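## Task

Pick up the packing tape roll from the cart's top tray and put it on the shaft of a wall peg that faces the supply shelving, so the peg's tip pokes out through the roll. Release it and back the robot away. The robot must not tip over or be left leaning, or the task fails. If the roll stays in place only because the robot holds it, the task is not done.

## Robot and tools

Robot: a Hello Robot Stretch 4 with a single arm. It has an omni-wheel base, a lift that rides up a mast, an arm that telescopes forward, a wrist with yaw, pitch and roll, and a two-finger gripper. It stands about 1.6 m tall, and the base rim lies within 0.23 m of the base origin. There are two scenes, each with its own random start. The task for scene 2 comes back in the result of finished_scene.

Frames: the base frame sits on the floor under the base centre, with x forward, y left and z up. hand_pose is reported in this frame. It is a point between the open fingertips, and the printed value may be somewhat off. The odometry frame is the base frame as it was when the scene began. Heading is positive to the left, from -3.142 to 3.142.

execute_actions(actions, cameras): actions is a list holding one action, or an empty list to just read state and images. An action may contain:
- base: exactly one relative move, counted from the base pose in the last report. translate_m drives straight, forward positive, -2 to 2 m. strafe_m moves sideways, left positive, -2 to 2 m. rotate_rad turns in place, counter-clockwise positive, -3.2 to 3.2.
- joints: absolute targets keyed by joint name. lift_m 0 to 1.2. arm_m 0 to 0.55 (extension). wrist_yaw_rad -1.134 to 4.276 (0 forward, positive left, 3.14 folded back). wrist_pitch_rad -1.117 to 4.259 (0 level, 1.57 pointing down). wrist_roll_rad -1.117 to 4.259 (0 puts the fingers level; positive is clockwise seen from behind). gripper_m -0.038 to 0.141, the fingertip gap in metres, where negative values squeeze the fingers together. A target outside its range gets clipped and the result reports it. Unknown keys or other bad values cause the whole call to be refused.
- pace: "slow", "default", "fast" or "max". The base goes up to 0.1/0.3/0.4/0.6 m/s and 1/2/3/4 rad/s, with lower caps when the lift is high.
- contact_limits: {"arm_m": 0 to 0.75}, the force at which the arm stops on contact. The default is 0.5.
- end_of_arm: "enable_torque", sent by itself, turns wrist or gripper motors back on after they have faulted.
Base and joint motions begin together. A joint you leave out may still be pushing toward an earlier target. cameras takes head_camera, head_left_camera, head_right_camera, wrist_camera or all; omitted means all and [] means none. Each action runs for at most 15 s.

wait(seconds 0–10) lets time pass and returns the same state. zoom_image(camera, region [x0,y0,x1,y1] in pixels, at most 504x504) enlarges part of that camera's most recent image. read_manual just returns licence text. finished_scene(scene 1 or 2) ends that scene and cannot be undone. Only call it once the roll sits on the peg by itself and the robot has moved away. Replying without any tool call ends every remaining scene.

Cameras: head_camera is at the top of the mast and looks forward and down; turn the base to look somewhere else. The head_left and head_right fisheyes look down more steeply and also show the base and arm. wrist_camera looks along the fingers, with the tips near the bottom of its image. Calibration values are provided for each camera, and any that change are listed in the results.

If turned_by_wheels and turned_by_imu differ by more than about 0.1 rad, the base slipped or hit something. base_tilt is in degrees, forward and right positive. motor_effort is a percentage, with the peak in brackets. A firm grip shows as a clear change in the gripper effort, and a load pushes the wrist_pitch effort away from 0.

Gripping: command a gap smaller than the roll's width, and check effort or images, because neither the reading nor "done" confirms a hold. If the fingertips get stuck on a surface, raise the lift. To unfold at the start, send lift_m 0.4 and wrist_yaw_rad 0 together.

Things to avoid: driving or turning with more than 1 kg in the hand while arm_m is over 0.2, pushing or pulling hard with the gripper up high, slamming into things, dropping the roll, and any tipping.

Each tool is called after ">>>" as name(argument=value, ...), one argument or row to a line, values as JSON.

## Session

>>> execute_actions(
  actions=[],
)

Scene clock: 0.00 s.
base_odometry: x=+0.000 y=+0.000 heading=+0.000 (m, m, rad; odometry frame)
turned_by_wheels: +0.000 (rad since the last result)
turned_by_imu: +0.000 (rad since the last result)
base_tilt: forward=-0.1 right=+0.5 (deg)
lidar_m: 1.63 1.90 1.60 1.60 1.96 2.57 2.64 2.06 1.41 1.41 1.67 2.09
base_status: not commanded
joint_positions: lift_m=+0.298 arm_m=+0.000 wrist_yaw_rad=+3.243 wrist_pitch_rad=+0.015 wrist_roll_rad=+0.009 gripper_m=+0.057
joint_status: not commanded
motor_effort: lift_m=+21 arm_m=-1 wrist_yaw_rad=+1 wrist_pitch_rad=-7 wrist_roll_rad=+0 gripper_m=-4 wheel_0=+0 wheel_1=+0 wheel_2=+0 (%)
hand_pose: x=-0.1250 y=+0.0578 z=+0.4723 quat_wxyz=(-0.051, -0.008, +0.004, +0.999) (m; base frame)
wrist_depth_mm: - - 136 - - - - / - - 135 - - - - / - 107 135 - - - - / - 132 150 - - - - / 203 - - - - - - / 212 1808 196 1983 211 1983 1983 / 211 1098 1229 137 1255 1255 1308
pictures: head_camera, head_left_camera, head_right_camera, wrist_camera
Images, in order (width x height): head_camera 420x560, head_left_camera 420x672, head_right_camera 420x672, wrist_camera 616x392.

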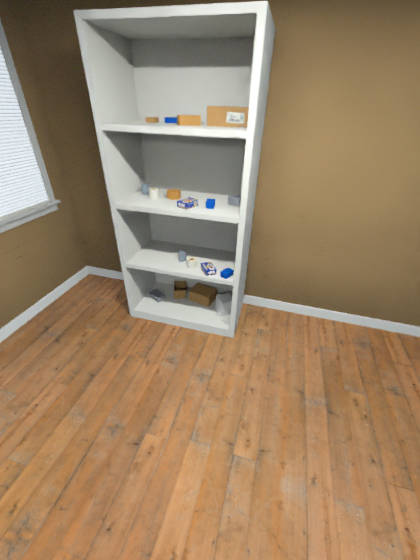

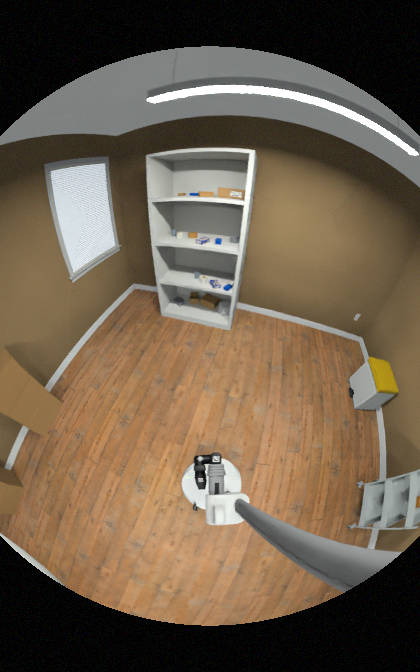

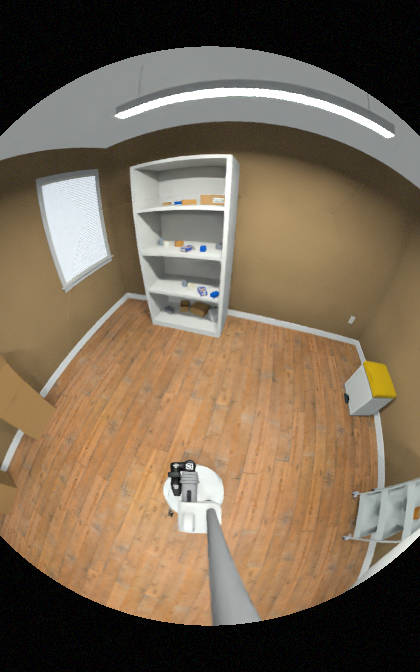

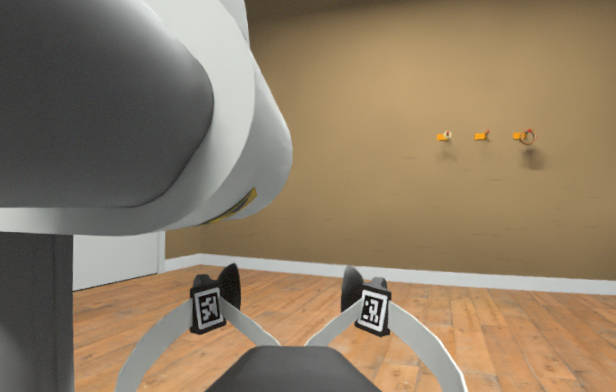

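>>> execute_actions(
  actions=[
    {"base":{"rotate_rad":-1.85},"joints":{"lift_m":1.0,"wrist_yaw_rad":0,"gripper_m":0.14},"pace":"fast"},
  ],
  cameras=[],
)

>>> execute_actions(
  actions=[
    {"base":{"translate_m":0.75},"joints":{"wrist_pitch_rad":0.6},"pace":"fast"},
  ],
  cameras=["head_camera","wrist_camera"],
)

Scene clock: 3.10 s.
base_odometry: x=+0.000 y=+0.000 heading=-1.850 (m, m, rad; odometry frame)
turned_by_wheels: -1.850 (rad since the last result)
turned_by_imu: -1.888 (rad since the last result)
base_tilt: forward=+0.0 right=+0.4 (deg)
lidar_m: 1.39 1.64 2.16 1.63 1.67 2.01 1.60 1.97 2.58 2.50 2.54 1.46
base_status: done
joint_positions: lift_m=+1.000 arm_m=+0.000 wrist_yaw_rad=+0.000 wrist_pitch_rad=+0.015 wrist_roll_rad=+0.009 gripper_m=+0.140
joint_status: all done
motor_effort: lift_m=+25(29) arm_m=-1(0) wrist_yaw_rad=-1(4) wrist_pitch_rad=-7(7) wrist_roll_rad=+0(1) gripper_m=+1(3) wheel_0=-1(8) wheel_1=-1(6) wheel_2=-2(9) (%)
hand_pose: x=+0.4593 y=-0.0873 z=+1.1734 quat_wxyz=(+1.000, +0.004, +0.008, +0.000) (m; base frame)
wrist_depth_mm: 1576 1618 1618 1618 1661 1661 1661 / 1576 1576 1618 1661 1661 1661 1708 / 1537 1576 1618 1618 1618 1661 1661 / 1576 1576 1618 1618 1618 1661 1661 / 1576 1576 1576 1618 1661 1661 1661 / 1576 200 1576 1618 218 1618 1661 / 1576 1576 1618 143 1618 1661 1618
pictures: none
No camera images: the call's "cameras" was empty. Leave "cameras" out to get every camera's image.

Scene clock: 6.67 s.
base_odometry: x=-0.207 y=-0.721 heading=-1.850 (m, m, rad; odometry frame)
turned_by_wheels: +0.000 (rad since the last result)
turned_by_imu: -0.003 (rad since the last result)
base_tilt: forward=-0.1 right=+0.5 (deg)
lidar_m: 0.64 1.11 1.10 2.06 1.88 2.32 2.36 2.61 2.68 2.63 1.52 0.68
base_status: done
joint_positions: lift_m=+1.000 arm_m=+0.000 wrist_yaw_rad=+0.000 wrist_pitch_rad=+0.602 wrist_roll_rad=+0.009 gripper_m=+0.140
joint_status: all done
motor_effort: lift_m=+25(25) arm_m=-1(1) wrist_yaw_rad=-1(0) wrist_pitch_rad=-5(4) wrist_roll_rad=+0(0) gripper_m=+3(1) wheel_0=+0(2) wheel_1=+0(2) wheel_2=+1(10) (%)
hand_pose: x=+0.4087 y=-0.0874 z=+1.0145 quat_wxyz=(+0.955, +0.004, +0.296, -0.001) (m; base frame)
wrist_depth_mm: 759 768 768 778 778 788 788 / 809 831 842 842 842 854 842 / 891 904 904 917 917 917 931 / 976 976 976 917 931 1025 1025 / 1098 1098 831 798 788 1118 1138 / 1229 200 627 634 218 1255 1308 / 1255 1255 1229 144 866 1308 1366
pictures: head_camera, wrist_camera
camera_calibration (this result's frames):
wrist_camera: T_world_to_cam=[[-0.0129545, -0.998965, 0.0435946, -0.132319], [-0.539015, -0.0297448, -0.841771, 1.13132], [0.842197, -0.0344028, -0.538072, 0.424256], [0, 0, 0, 1]] pos_world=[0.250776, -0.0839353, 1.18636]
Images, in order (width x height): head_camera 420x560, wrist_camera 616x392.

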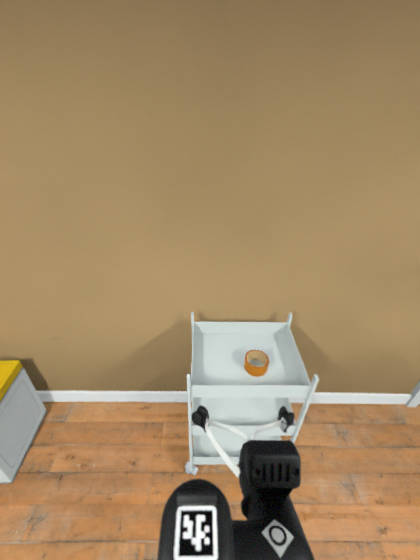

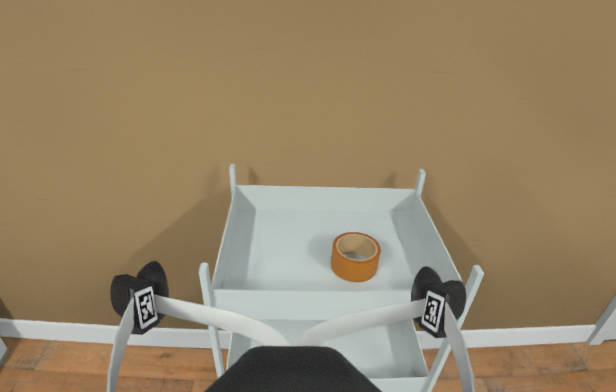

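>>> execute_actions(
  actions=[
    {"base":{"strafe_m":-0.12},"joints":{"wrist_pitch_rad":1.57},"pace":"fast"},
  ],
  cameras=[],
)

>>> execute_actions(
  actions=[
    {"base":{"translate_m":0.3},"joints":{"arm_m":0.33},"pace":"fast"},
  ],
  cameras=["head_camera","wrist_camera"],
)

Scene clock: 8.63 s.
base_odometry: x=-0.322 y=-0.688 heading=-1.850 (m, m, rad; odometry frame)
turned_by_wheels: +0.000 (rad since the last result)
turned_by_imu: -0.001 (rad since the last result)
base_tilt: forward=-0.1 right=+0.6 (deg)
lidar_m: 0.65 1.12 1.21 2.20 1.99 2.48 2.33 2.57 2.61 2.51 1.52 0.69
base_status: done
joint_positions: lift_m=+1.000 arm_m=+0.000 wrist_yaw_rad=+0.000 wrist_pitch_rad=+1.570 wrist_roll_rad=+0.009 gripper_m=+0.140
joint_status: all done
motor_effort: lift_m=+25(25) arm_m=-1(1) wrist_yaw_rad=+1(1) wrist_pitch_rad=+0(5) wrist_roll_rad=+0(0) gripper_m=+2(0) wheel_0=-1(11) wheel_1=+0(5) wheel_2=+1(1) (%)
hand_pose: x=+0.1711 y=-0.0874 z=+0.8893 quat_wxyz=(+0.707, +0.003, +0.707, -0.003) (m; base frame)
wrist_depth_mm: 1118 1118 1008 1008 1160 1160 1205 / 1098 1118 1118 1138 1138 1160 1182 / 1098 1098 1118 1118 1138 1160 1160 / 1098 1098 1118 1098 1138 1160 1160 / 1078 1098 904 904 1138 1160 1160 / 1078 200 891 904 1118 1160 1138 / 1060 1078 891 144 1138 1138 1160
pictures: none
No camera images: the call's "cameras" was empty. Leave "cameras" out to get every camera's image.

Scene clock: 10.93 s.
base_odometry: x=-0.405 y=-0.976 heading=-1.850 (m, m, rad; odometry frame)
turned_by_wheels: +0.000 (rad since the last result)
turned_by_imu: -0.001 (rad since the last result)
base_tilt: forward=-0.1 right=+0.6 (deg)
lidar_m: 0.36 0.38 1.07 1.35 2.13 2.48 2.66 2.85 2.62 2.52 1.09 0.38
base_status: done
joint_positions: lift_m=+1.000 arm_m=+0.329 wrist_yaw_rad=+0.000 wrist_pitch_rad=+1.570 wrist_roll_rad=+0.009 gripper_m=+0.140
joint_status: all done
motor_effort: lift_m=+25(25) arm_m=+5(4) wrist_yaw_rad=+0(1) wrist_pitch_rad=-3(3) wrist_roll_rad=+0(0) gripper_m=-1(1) wheel_0=+0(5) wheel_1=+0(7) wheel_2=+1(9) (%)
hand_pose: x=+0.5003 y=-0.0874 z=+0.8893 quat_wxyz=(+0.707, +0.003, +0.707, -0.003) (m; base frame)
wrist_depth_mm: 466 492 496 492 484 459 462 / 580 449 455 455 462 597 634 / 991 449 452 459 462 1025 1078 / 1078 445 452 455 462 1160 1160 / 1078 442 449 452 459 1138 1160 / 1078 200 445 449 455 1118 1160 / 741 427 430 144 449 1138 1138
pictures: head_camera, wrist_camera
camera_calibration (this result's frames):
wrist_camera: T_world_to_cam=[[0.0286222, -0.998957, 0.0355823, -0.139407], [-0.999011, -0.0297995, -0.0330093, 0.586222], [0.0340352, -0.0346023, -0.998821, 1.09378], [0, 0, 0, 1]] pos_world=[0.552405, -0.0839451, 1.1168]
Images, in order (width x height): head_camera 420x560, wrist_camera 616x392.

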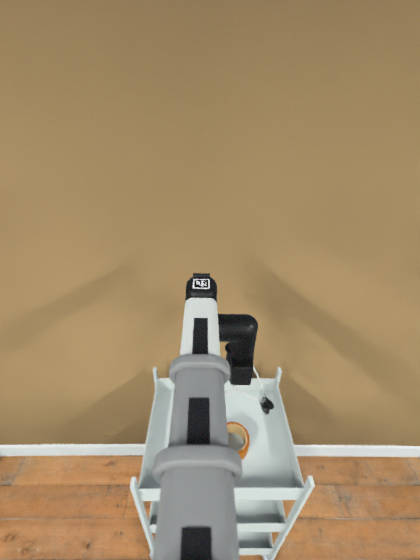

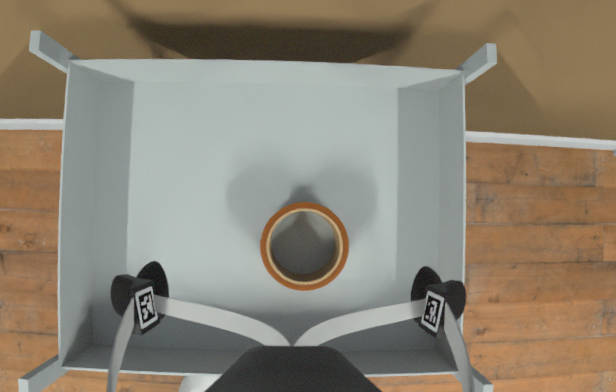

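>>> execute_actions(
  actions=[
    {"base":{"strafe_m":-0.012},"joints":{"arm_m":0.341,"lift_m":0.812}},
  ],
  cameras=["wrist_camera"],
)

Scene clock: 12.93 s.
base_odometry: x=-0.416 y=-0.973 heading=-1.850 (m, m, rad; odometry frame)
turned_by_wheels: +0.000 (rad since the last result)
turned_by_imu: -0.001 (rad since the last result)
base_tilt: forward=-0.1 right=+0.6 (deg)
lidar_m: 0.35 0.37 1.08 1.34 2.14 2.51 2.67 2.83 2.61 2.50 1.09 0.37
base_status: done
joint_positions: lift_m=+0.812 arm_m=+0.340 wrist_yaw_rad=+0.000 wrist_pitch_rad=+1.570 wrist_roll_rad=+0.009 gripper_m=+0.140
joint_status: all done
motor_effort: lift_m=+15(25) arm_m=+5(5) wrist_yaw_rad=+1(1) wrist_pitch_rad=-1(0) wrist_roll_rad=-1(0) gripper_m=+0(2) wheel_0=+0(10) wheel_1=+1(5) wheel_2=+0(3) (%)
hand_pose: x=+0.5112 y=-0.0874 z=+0.7022 quat_wxyz=(+0.707, +0.003, +0.707, -0.003) (m; base frame)
wrist_depth_mm: 263 265 268 271 274 274 241 / 260 264 267 270 272 276 243 / 259 263 266 268 272 274 244 / 258 262 265 267 271 273 243 / 257 259 263 265 270 272 241 / 255 200 254 264 217 271 239 / 255 258 260 144 267 270 235
pictures: wrist_camera
camera_calibration (this result's frames):
wrist_camera: T_world_to_cam=[[0.0286073, -0.998957, 0.0355768, -0.133047], [-0.999018, -0.0297777, -0.032816, 0.590804], [0.0338412, -0.0346031, -0.998828, 0.906552], [0, 0, 0, 1]] pos_world=[0.563351, -0.0839462, 0.929611]
Images, in order (width x height): wrist_camera 616x392.

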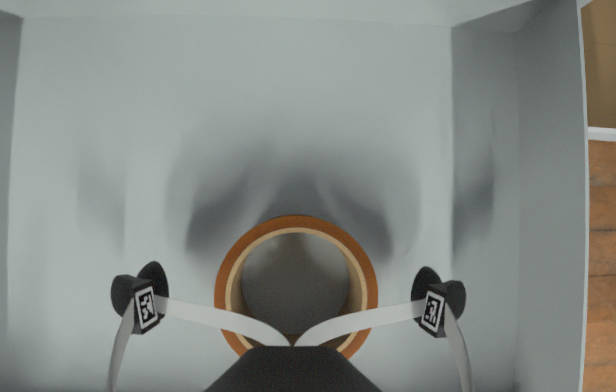

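>>> execute_actions(
  actions=[
    {"joints":{"gripper_m":0.05,"lift_m":0.805,"arm_m":0.335}},
  ],
  cameras=[],
)

>>> execute_actions(
  actions=[
    {"joints":{"lift_m":0.95}},
  ],
  cameras=["wrist_camera"],
)

>>> execute_actions(
  actions=[
    {"base":{"translate_m":-1.3},"joints":{"arm_m":0.0,"wrist_pitch_rad":0},"pace":"fast"},
  ],
  cameras=[],
)

>>> execute_actions(
  actions=[
    {"base":{"rotate_rad":-1.52},"joints":{"lift_m":0.8}},
  ],
  cameras=[],
)

>>> execute_actions(
  actions=[
    {"base":{"translate_m":1.5},"pace":"fast"},
  ],
  cameras=["head_camera","wrist_camera"],
)

Scene clock: 15.37 s.
base_odometry: x=-0.416 y=-0.973 heading=-1.850 (m, m, rad; odometry frame)
turned_by_wheels: +0.000 (rad since the last result)
turned_by_imu: -0.001 (rad since the last result)
base_tilt: forward=+0.0 right=+0.6 (deg)
lidar_m: 0.34 0.38 1.08 1.33 2.13 2.51 2.68 2.84 2.61 2.51 1.09 0.39
base_status: not commanded
joint_positions: lift_m=+0.805 arm_m=+0.336 wrist_yaw_rad=+0.000 wrist_pitch_rad=+1.570 wrist_roll_rad=+0.009 gripper_m=+0.050
joint_status: all done
motor_effort: lift_m=+15(17) arm_m=-5(4) wrist_yaw_rad=+0(1) wrist_pitch_rad=-1(0) wrist_roll_rad=-1(0) gripper_m=-18(17) wheel_0=+0(0) wheel_1=+1(1) wheel_2=+0(0) (%)
hand_pose: x=+0.5070 y=-0.0874 z=+0.6952 quat_wxyz=(+0.707, +0.003, +0.707, -0.003) (m; base frame)
wrist_depth_mm: 255 257 260 264 266 270 241 / 254 256 259 262 266 268 243 / 253 255 258 262 265 267 244 / 251 254 257 259 263 266 243 / 250 253 255 258 262 266 241 / 250 187 201 257 195 264 238 / 248 251 252 166 259 262 235
pictures: none
No camera images: the call's "cameras" was empty. Leave "cameras" out to get every camera's image.

Scene clock: 17.03 s.
base_odometry: x=-0.416 y=-0.973 heading=-1.850 (m, m, rad; odometry frame)
turned_by_wheels: +0.000 (rad since the last result)
turned_by_imu: -0.001 (rad since the last result)
base_tilt: forward=-0.1 right=+0.5 (deg)
lidar_m: 0.35 0.38 1.08 1.36 2.16 2.50 2.66 2.83 2.60 2.49 1.10 0.38
base_status: not commanded
joint_positions: lift_m=+0.950 arm_m=+0.336 wrist_yaw_rad=+0.000 wrist_pitch_rad=+1.570 wrist_roll_rad=+0.009 gripper_m=+0.050
joint_status: all done
motor_effort: lift_m=+26(27) arm_m=-6(5) wrist_yaw_rad=+1(1) wrist_pitch_rad=-1(2) wrist_roll_rad=+0(0) gripper_m=-18(17) wheel_0=+0(0) wheel_1=+2(1) wheel_2=+0(0) (%)
hand_pose: x=+0.5070 y=-0.0874 z=+0.8393 quat_wxyz=(+0.707, +0.003, +0.707, -0.003) (m; base frame)
wrist_depth_mm: 439 445 452 449 462 433 449 / 362 397 404 404 413 535 621 / 382 397 402 407 413 866 1042 / 384 397 399 404 410 1098 1098 / 384 394 397 402 407 1098 1118 / 382 187 201 399 194 1098 1098 / 373 389 389 165 404 394 1098
pictures: wrist_camera
camera_calibration (this result's frames):
wrist_camera: T_world_to_cam=[[0.0286072, -0.998957, 0.0355766, -0.137804], [-0.999018, -0.0297774, -0.0328091, 0.591089], [0.0338343, -0.0346031, -0.998828, 1.04364], [0, 0, 0, 1]] pos_world=[0.559139, -0.0839462, 1.06671]
Images, in order (width x height): wrist_camera 616x392.

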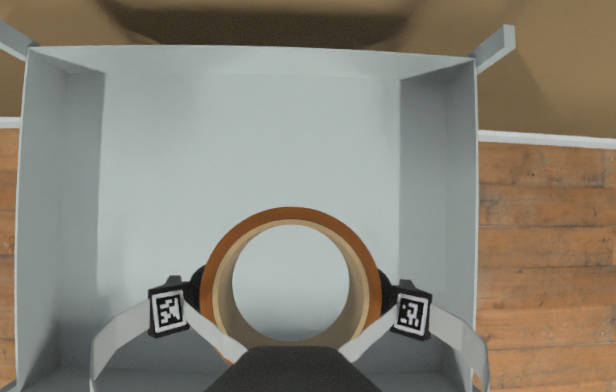

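Scene clock: 22.00 s.
base_odometry: x=-0.058 y=+0.277 heading=-1.850 (m, m, rad; odometry frame)
turned_by_wheels: +0.000 (rad since the last result)
turned_by_imu: +0.000 (rad since the last result)
base_tilt: forward=-0.2 right=+0.5 (deg)
lidar_m: 1.65 1.92 2.31 1.74 1.83 1.72 1.34 1.67 2.00 2.37 2.60 2.13
base_status: done
joint_positions: lift_m=+0.950 arm_m=+0.001 wrist_yaw_rad=+0.000 wrist_pitch_rad=+0.004 wrist_roll_rad=+0.009 gripper_m=+0.050
joint_status: all done
motor_effort: lift_m=+26(26) arm_m=-5(4) wrist_yaw_rad=+1(1) wrist_pitch_rad=-10(15) wrist_roll_rad=+0(0) gripper_m=-16(19) wheel_0=+0(5) wheel_1=+2(10) wheel_2=-2(11) (%)
hand_pose: x=+0.4602 y=-0.0874 z=+1.1268 quat_wxyz=(+1.000, +0.004, +0.002, +0.000) (m; base frame)
wrist_depth_mm: 1863 1863 1863 1921 1921 1921 1983 / 1808 1863 1863 1863 1921 1983 1921 / 1808 1863 1863 1863 1921 1983 1921 / 1808 1863 1863 1863 1921 1921 1921 / 1808 1808 1863 1863 1921 1921 1921 / 1808 188 200 1756 194 1921 1863 / 1808 1863 1863 166 1863 1863 1921
pictures: none
No camera images: the call's "cameras" was empty. Leave "cameras" out to get every camera's image.

Scene clock: 24.13 s.
base_odometry: x=-0.058 y=+0.277 heading=+2.913 (m, m, rad; odometry frame)
turned_by_wheels: -1.520 (rad since the last result)
turned_by_imu: -1.551 (rad since the last result)
base_tilt: forward=-0.1 right=+0.5 (deg)
lidar_m: 2.32 2.65 2.11 1.64 1.95 2.27 1.73 1.87 1.70 1.36 1.65 2.54
base_status: done
joint_positions: lift_m=+0.800 arm_m=+0.001 wrist_yaw_rad=+0.000 wrist_pitch_rad=+0.003 wrist_roll_rad=+0.009 gripper_m=+0.050
joint_status: all done
motor_effort: lift_m=+16(23) arm_m=-5(5) wrist_yaw_rad=+1(1) wrist_pitch_rad=-11(13) wrist_roll_rad=-1(1) gripper_m=-15(18) wheel_0=+2(8) wheel_1=-1(8) wheel_2=+1(4) (%)
hand_pose: x=+0.4603 y=-0.0874 z=+0.9776 quat_wxyz=(+1.000, +0.004, +0.002, +0.000) (m; base frame)
wrist_depth_mm: - - - - - - - / - - - - - - - / - - - - - - - / - - - - - - - / - - - - - - - / - 188 200 - 195 - - / - - - 166 - - -
pictures: none
No camera images: the call's "cameras" was empty. Leave "cameras" out to get every camera's image.

Scene clock: 29.30 s.
base_odometry: x=-1.519 y=+0.616 heading=+2.913 (m, m, rad; odometry frame)
turned_by_wheels: +0.000 (rad since the last result)
turned_by_imu: -0.005 (rad since the last result)
base_tilt: forward=+0.0 right=+0.6 (deg)
lidar_m: 0.84 1.07 1.53 1.93 2.00 2.98 3.77 1.94 1.49 1.44 1.37 0.90
base_status: done
joint_positions: lift_m=+0.800 arm_m=+0.001 wrist_yaw_rad=+0.000 wrist_pitch_rad=+0.003 wrist_roll_rad=+0.009 gripper_m=+0.050
joint_status: not commanded
motor_effort: lift_m=+16(16) arm_m=-5(5) wrist_yaw_rad=+1(1) wrist_pitch_rad=-11(11) wrist_roll_rad=+0(0) gripper_m=-18(17) wheel_0=-1(3) wheel_1=+0(10) wheel_2=+1(12) (%)
hand_pose: x=+0.4602 y=-0.0874 z=+0.9776 quat_wxyz=(+1.000, +0.004, +0.002, +0.000) (m; base frame)
wrist_depth_mm: 809 809 809 809 809 809 809 / 798 809 798 798 809 809 809 / 798 798 809 798 798 798 798 / 798 788 798 798 798 798 798 / 788 798 788 788 788 788 798 / 778 187 201 788 194 788 788 / 778 778 788 166 788 788 788
pictures: head_camera, wrist_camera
camera_calibration (this result's frames):
wrist_camera: T_world_to_cam=[[-0.0355246, -0.99896, 0.0285973, -0.105067], [0.0286442, -0.0296214, -0.999151, 1.02061], [0.998958, -0.0346753, 0.0296667, -0.266264], [0, 0, 0, 1]] pos_world=[0.233019, -0.0839586, 1.03065]
Images, in order (width x height): head_camera 420x560, wrist_camera 616x392.

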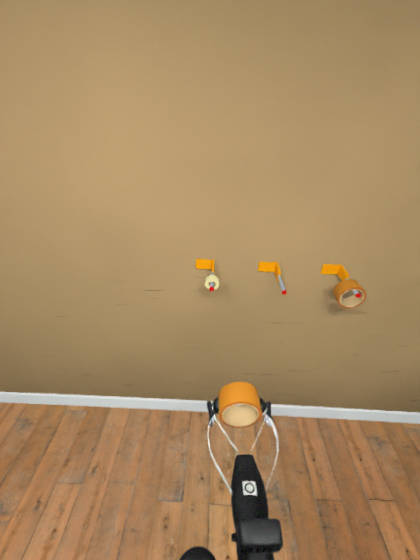

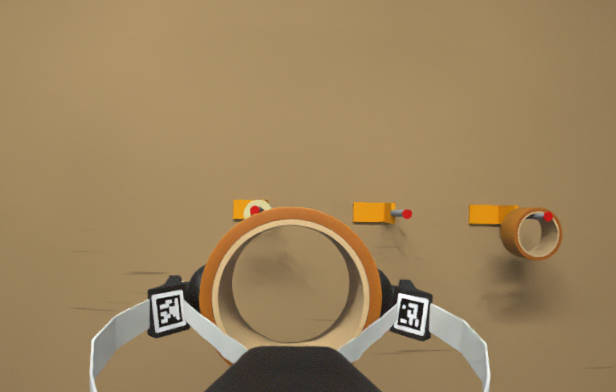

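>>> execute_actions(
  actions=[
    {"base":{"strafe_m":-0.19},"joints":{"arm_m":0.3,"lift_m":0.82}},
  ],
  cameras=["head_camera","wrist_camera"],
)

Scene clock: 31.50 s.
base_odometry: x=-1.476 y=+0.801 heading=+2.913 (m, m, rad; odometry frame)
turned_by_wheels: +0.000 (rad since the last result)
turned_by_imu: -0.001 (rad since the last result)
base_tilt: forward=-0.1 right=+0.6 (deg)
lidar_m: 0.81 1.04 1.51 2.13 2.15 3.08 3.79 1.78 1.28 1.25 1.35 0.89
base_status: done
joint_positions: lift_m=+0.820 arm_m=+0.299 wrist_yaw_rad=+0.000 wrist_pitch_rad=+0.003 wrist_roll_rad=+0.009 gripper_m=+0.050
joint_status: all done
motor_effort: lift_m=+26(25) arm_m=+5(7) wrist_yaw_rad=+1(1) wrist_pitch_rad=-10(11) wrist_roll_rad=+0(0) gripper_m=-17(17) wheel_0=+0(10) wheel_1=+0(8) wheel_2=+0(2) (%)
hand_pose: x=+0.7585 y=-0.0874 z=+0.9968 quat_wxyz=(+1.000, +0.004, +0.002, +0.000) (m; base frame)
wrist_depth_mm: 488 492 492 492 492 492 492 / 488 488 484 488 488 488 488 / 488 488 488 488 484 484 488 / 484 484 484 484 484 484 484 / 407 480 480 480 480 473 370 / 480 188 201 480 195 480 382 / 480 477 477 166 477 480 480
pictures: head_camera, wrist_camera
camera_calibration (this result's frames):
wrist_camera: T_world_to_cam=[[-0.0354585, -0.998962, 0.0285919, -0.0950461], [0.0287973, -0.0296194, -0.999146, 1.03117], [0.998956, -0.0346049, 0.0298177, -0.564932], [0, 0, 0, 1]] pos_world=[0.531278, -0.0839543, 1.04985]
Images, in order (width x height): head_camera 420x560, wrist_camera 616x392.

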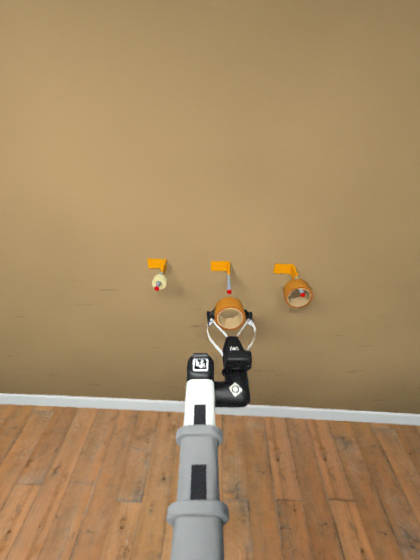

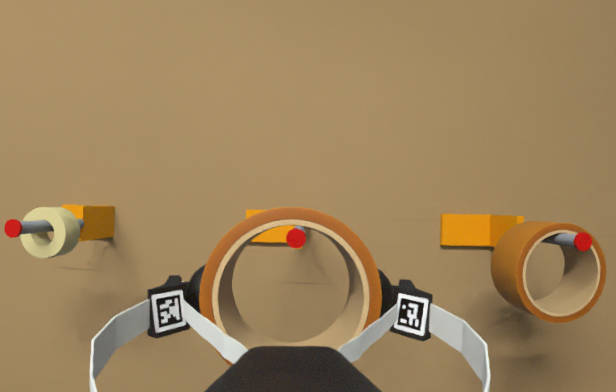

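>>> execute_actions(
  actions=[
    {"joints":{"arm_m":0.43,"lift_m":0.83},"contact_limits":{"arm_m":0.2},"pace":"slow"},
  ],
  cameras=["head_camera","wrist_camera"],
)

Scene clock: 34.27 s.
base_odometry: x=-1.476 y=+0.801 heading=+2.913 (m, m, rad; odometry frame)
turned_by_wheels: +0.000 (rad since the last result)
turned_by_imu: -0.001 (rad since the last result)
base_tilt: forward=-0.1 right=+0.5 (deg)
lidar_m: 0.87 1.04 1.51 2.12 2.16 3.10 3.80 1.76 1.30 1.24 1.35 0.87
base_status: not commanded
joint_positions: lift_m=+0.830 arm_m=+0.429 wrist_yaw_rad=+0.000 wrist_pitch_rad=+0.003 wrist_roll_rad=+0.009 gripper_m=+0.050
joint_status: all done
motor_effort: lift_m=+27(27) arm_m=+5(5) wrist_yaw_rad=+1(1) wrist_pitch_rad=-7(11) wrist_roll_rad=+0(1) gripper_m=-19(18) wheel_0=+0(0) wheel_1=+0(0) wheel_2=+0(0) (%)
contact_limits: arm_m 0.2
hand_pose: x=+0.8885 y=-0.0874 z=+1.0068 quat_wxyz=(+1.000, +0.004, +0.002, +0.000) (m; base frame)
wrist_depth_mm: 357 357 357 359 359 359 359 / 357 355 355 355 357 357 357 / 353 355 353 355 355 355 355 / 355 353 353 353 353 353 355 / 351 351 345 345 351 351 345 / 349 187 201 351 194 351 351 / 349 347 347 165 349 349 349
pictures: head_camera, wrist_camera
camera_calibration (this result's frames):
wrist_camera: T_world_to_cam=[[-0.0354583, -0.998962, 0.0285918, -0.0907225], [0.0287973, -0.0296192, -0.999146, 1.03738], [0.998956, -0.0346047, 0.0298177, -0.695057], [0, 0, 0, 1]] pos_world=[0.661241, -0.0839543, 1.05981]
Images, in order (width x height): head_camera 420x560, wrist_camera 616x392.

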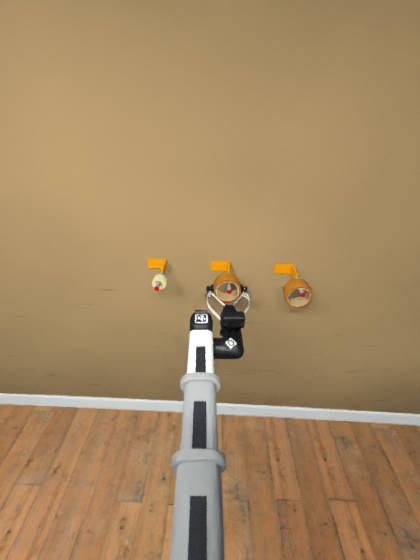

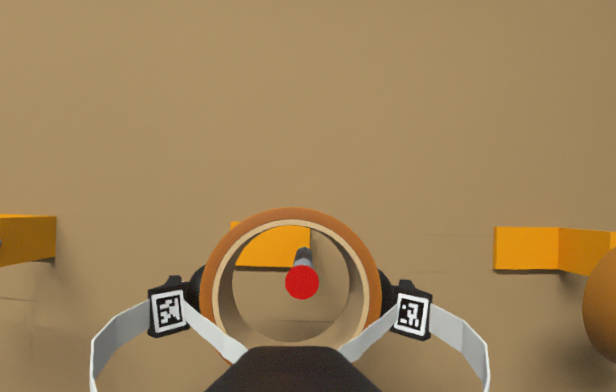

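>>> execute_actions(
  actions=[
    {"joints":{"arm_m":0.445,"lift_m":0.81},"contact_limits":{"arm_m":0.2}},
  ],
  cameras=["wrist_camera"],
)

>>> execute_actions(
  actions=[
    {"joints":{"gripper_m":0.13}},
  ],
  cameras=[],
)

>>> execute_actions(
  actions=[
    {"joints":{"arm_m":0.05},"pace":"fast"},
  ],
  cameras=["head_camera","wrist_camera"],
)

Scene clock: 35.33 s.
base_odometry: x=-1.476 y=+0.801 heading=+2.913 (m, m, rad; odometry frame)
turned_by_wheels: +0.000 (rad since the last result)
turned_by_imu: +0.000 (rad since the last result)
base_tilt: forward=-0.1 right=+0.4 (deg)
lidar_m: 0.86 1.06 1.50 2.13 2.13 3.09 3.78 1.77 1.28 1.25 1.35 0.87
base_status: not commanded
joint_positions: lift_m=+0.810 arm_m=+0.444 wrist_yaw_rad=+0.000 wrist_pitch_rad=+0.002 wrist_roll_rad=+0.009 gripper_m=+0.050
joint_status: all done
motor_effort: lift_m=+15(26) arm_m=+5(4) wrist_yaw_rad=+1(1) wrist_pitch_rad=-7(11) wrist_roll_rad=+0(1) gripper_m=-16(18) wheel_0=+0(0) wheel_1=+0(0) wheel_2=+0(0) (%)
contact_limits: arm_m 0.2
hand_pose: x=+0.9035 y=-0.0874 z=+0.9881 quat_wxyz=(+1.000, +0.004, +0.001, +0.000) (m; base frame)
wrist_depth_mm: 343 343 343 343 343 343 343 / 340 342 342 342 342 342 342 / 340 340 338 342 340 342 342 / 338 338 340 338 340 340 340 / 338 338 334 330 338 338 330 / 334 187 201 336 194 334 336 / 336 334 334 166 334 334 334
pictures: wrist_camera
camera_calibration (this result's frames):
wrist_camera: T_world_to_cam=[[-0.0355128, -0.998961, 0.0285487, -0.0895685], [0.0300015, -0.0296196, -0.999111, 1.01712], [0.998919, -0.0346248, 0.0310222, -0.710671], [0, 0, 0, 1]] pos_world=[0.676207, -0.0839555, 1.04082]
Images, in order (width x height): wrist_camera 616x392.

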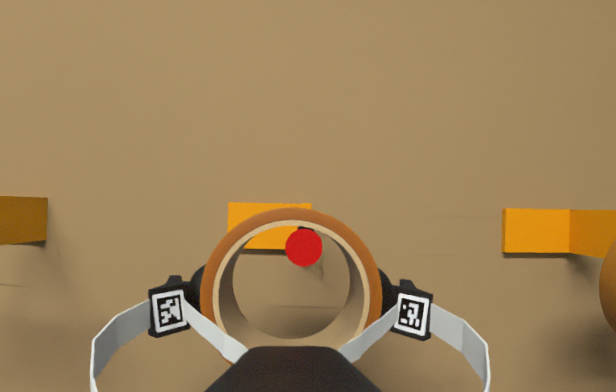

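Scene clock: 37.07 s.
base_odometry: x=-1.476 y=+0.801 heading=+2.913 (m, m, rad; odometry frame)
turned_by_wheels: +0.000 (rad since the last result)
turned_by_imu: -0.001 (rad since the last result)
base_tilt: forward=-0.1 right=+0.5 (deg)
lidar_m: 0.85 1.06 1.50 2.14 2.13 3.10 3.80 1.77 1.28 1.24 1.35 0.88
base_status: not commanded
joint_positions: lift_m=+0.810 arm_m=+0.444 wrist_yaw_rad=+0.000 wrist_pitch_rad=+0.002 wrist_roll_rad=+0.009 gripper_m=+0.130
joint_status: all done
motor_effort: lift_m=+15(15) arm_m=+5(5) wrist_yaw_rad=+2(2) wrist_pitch_rad=-8(6) wrist_roll_rad=+0(0) gripper_m=+0(18) wheel_0=+0(0) wheel_1=+0(0) wheel_2=+0(0) (%)
hand_pose: x=+0.9035 y=-0.0874 z=+0.9880 quat_wxyz=(+1.000, +0.004, +0.001, +0.000) (m; base frame)
wrist_depth_mm: 343 343 343 343 342 343 343 / 342 342 342 343 342 342 343 / 338 340 340 340 340 342 340 / 338 338 338 338 338 338 340 / 336 336 336 336 338 338 330 / 336 217 238 336 204 336 336 / 334 336 334 140 334 334 334
pictures: none
No camera images: the call's "cameras" was empty. Leave "cameras" out to get every camera's image.

Scene clock: 38.97 s.
base_odometry: x=-1.476 y=+0.801 heading=+2.913 (m, m, rad; odometry frame)
turned_by_wheels: +0.000 (rad since the last result)
turned_by_imu: -0.001 (rad since the last result)
base_tilt: forward=-0.1 right=+0.5 (deg)
lidar_m: 0.83 1.05 1.50 2.13 2.16 3.11 3.78 1.78 1.26 1.26 1.36 0.88
base_status: not commanded
joint_positions: lift_m=+0.810 arm_m=+0.051 wrist_yaw_rad=+0.000 wrist_pitch_rad=+0.002 wrist_roll_rad=+0.009 gripper_m=+0.130
joint_status: all done
motor_effort: lift_m=+15(15) arm_m=-5(6) wrist_yaw_rad=+2(0) wrist_pitch_rad=-7(9) wrist_roll_rad=-1(0) gripper_m=-1(0) wheel_0=+0(0) wheel_1=+0(0) wheel_2=+0(0) (%)
hand_pose: x=+0.5103 y=-0.0874 z=+0.9880 quat_wxyz=(+1.000, +0.004, +0.001, +0.000) (m; base frame)
wrist_depth_mm: 741 741 741 750 741 741 750 / 741 732 741 741 732 741 741 / 741 741 741 741 741 741 750 / 732 732 741 732 741 732 732 / 732 732 732 732 732 732 732 / 723 217 732 732 204 732 723 / 723 723 715 140 732 723 732
pictures: head_camera, wrist_camera
camera_calibration (this result's frames):
wrist_camera: T_world_to_cam=[[-0.0355834, -0.998959, 0.0285541, -0.103523], [0.0298505, -0.0296219, -0.999115, 1.02896], [0.998921, -0.0346996, 0.0308734, -0.317708], [0, 0, 0, 1]] pos_world=[0.282966, -0.0839601, 1.04081]
Images, in order (width x height): head_camera 420x560, wrist_camera 616x392.

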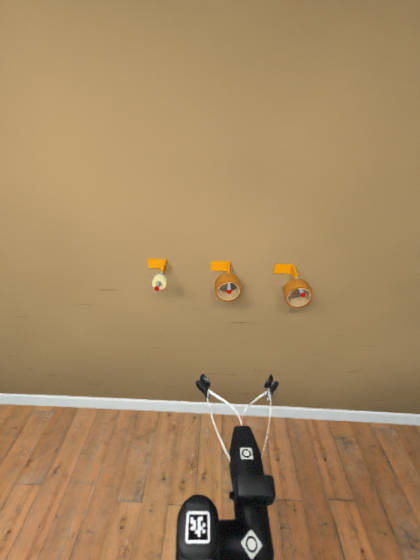

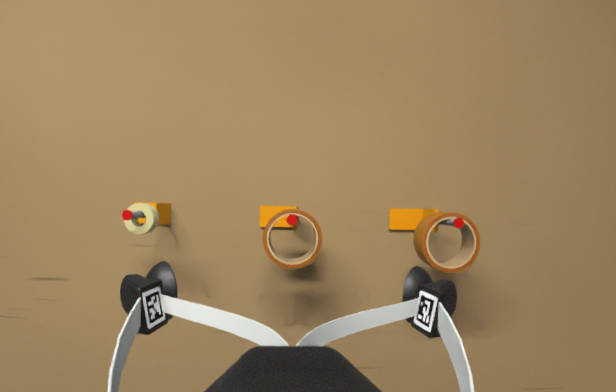

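>>> finished_scene(
  scene=1,
)

The scene is finished: the task was done.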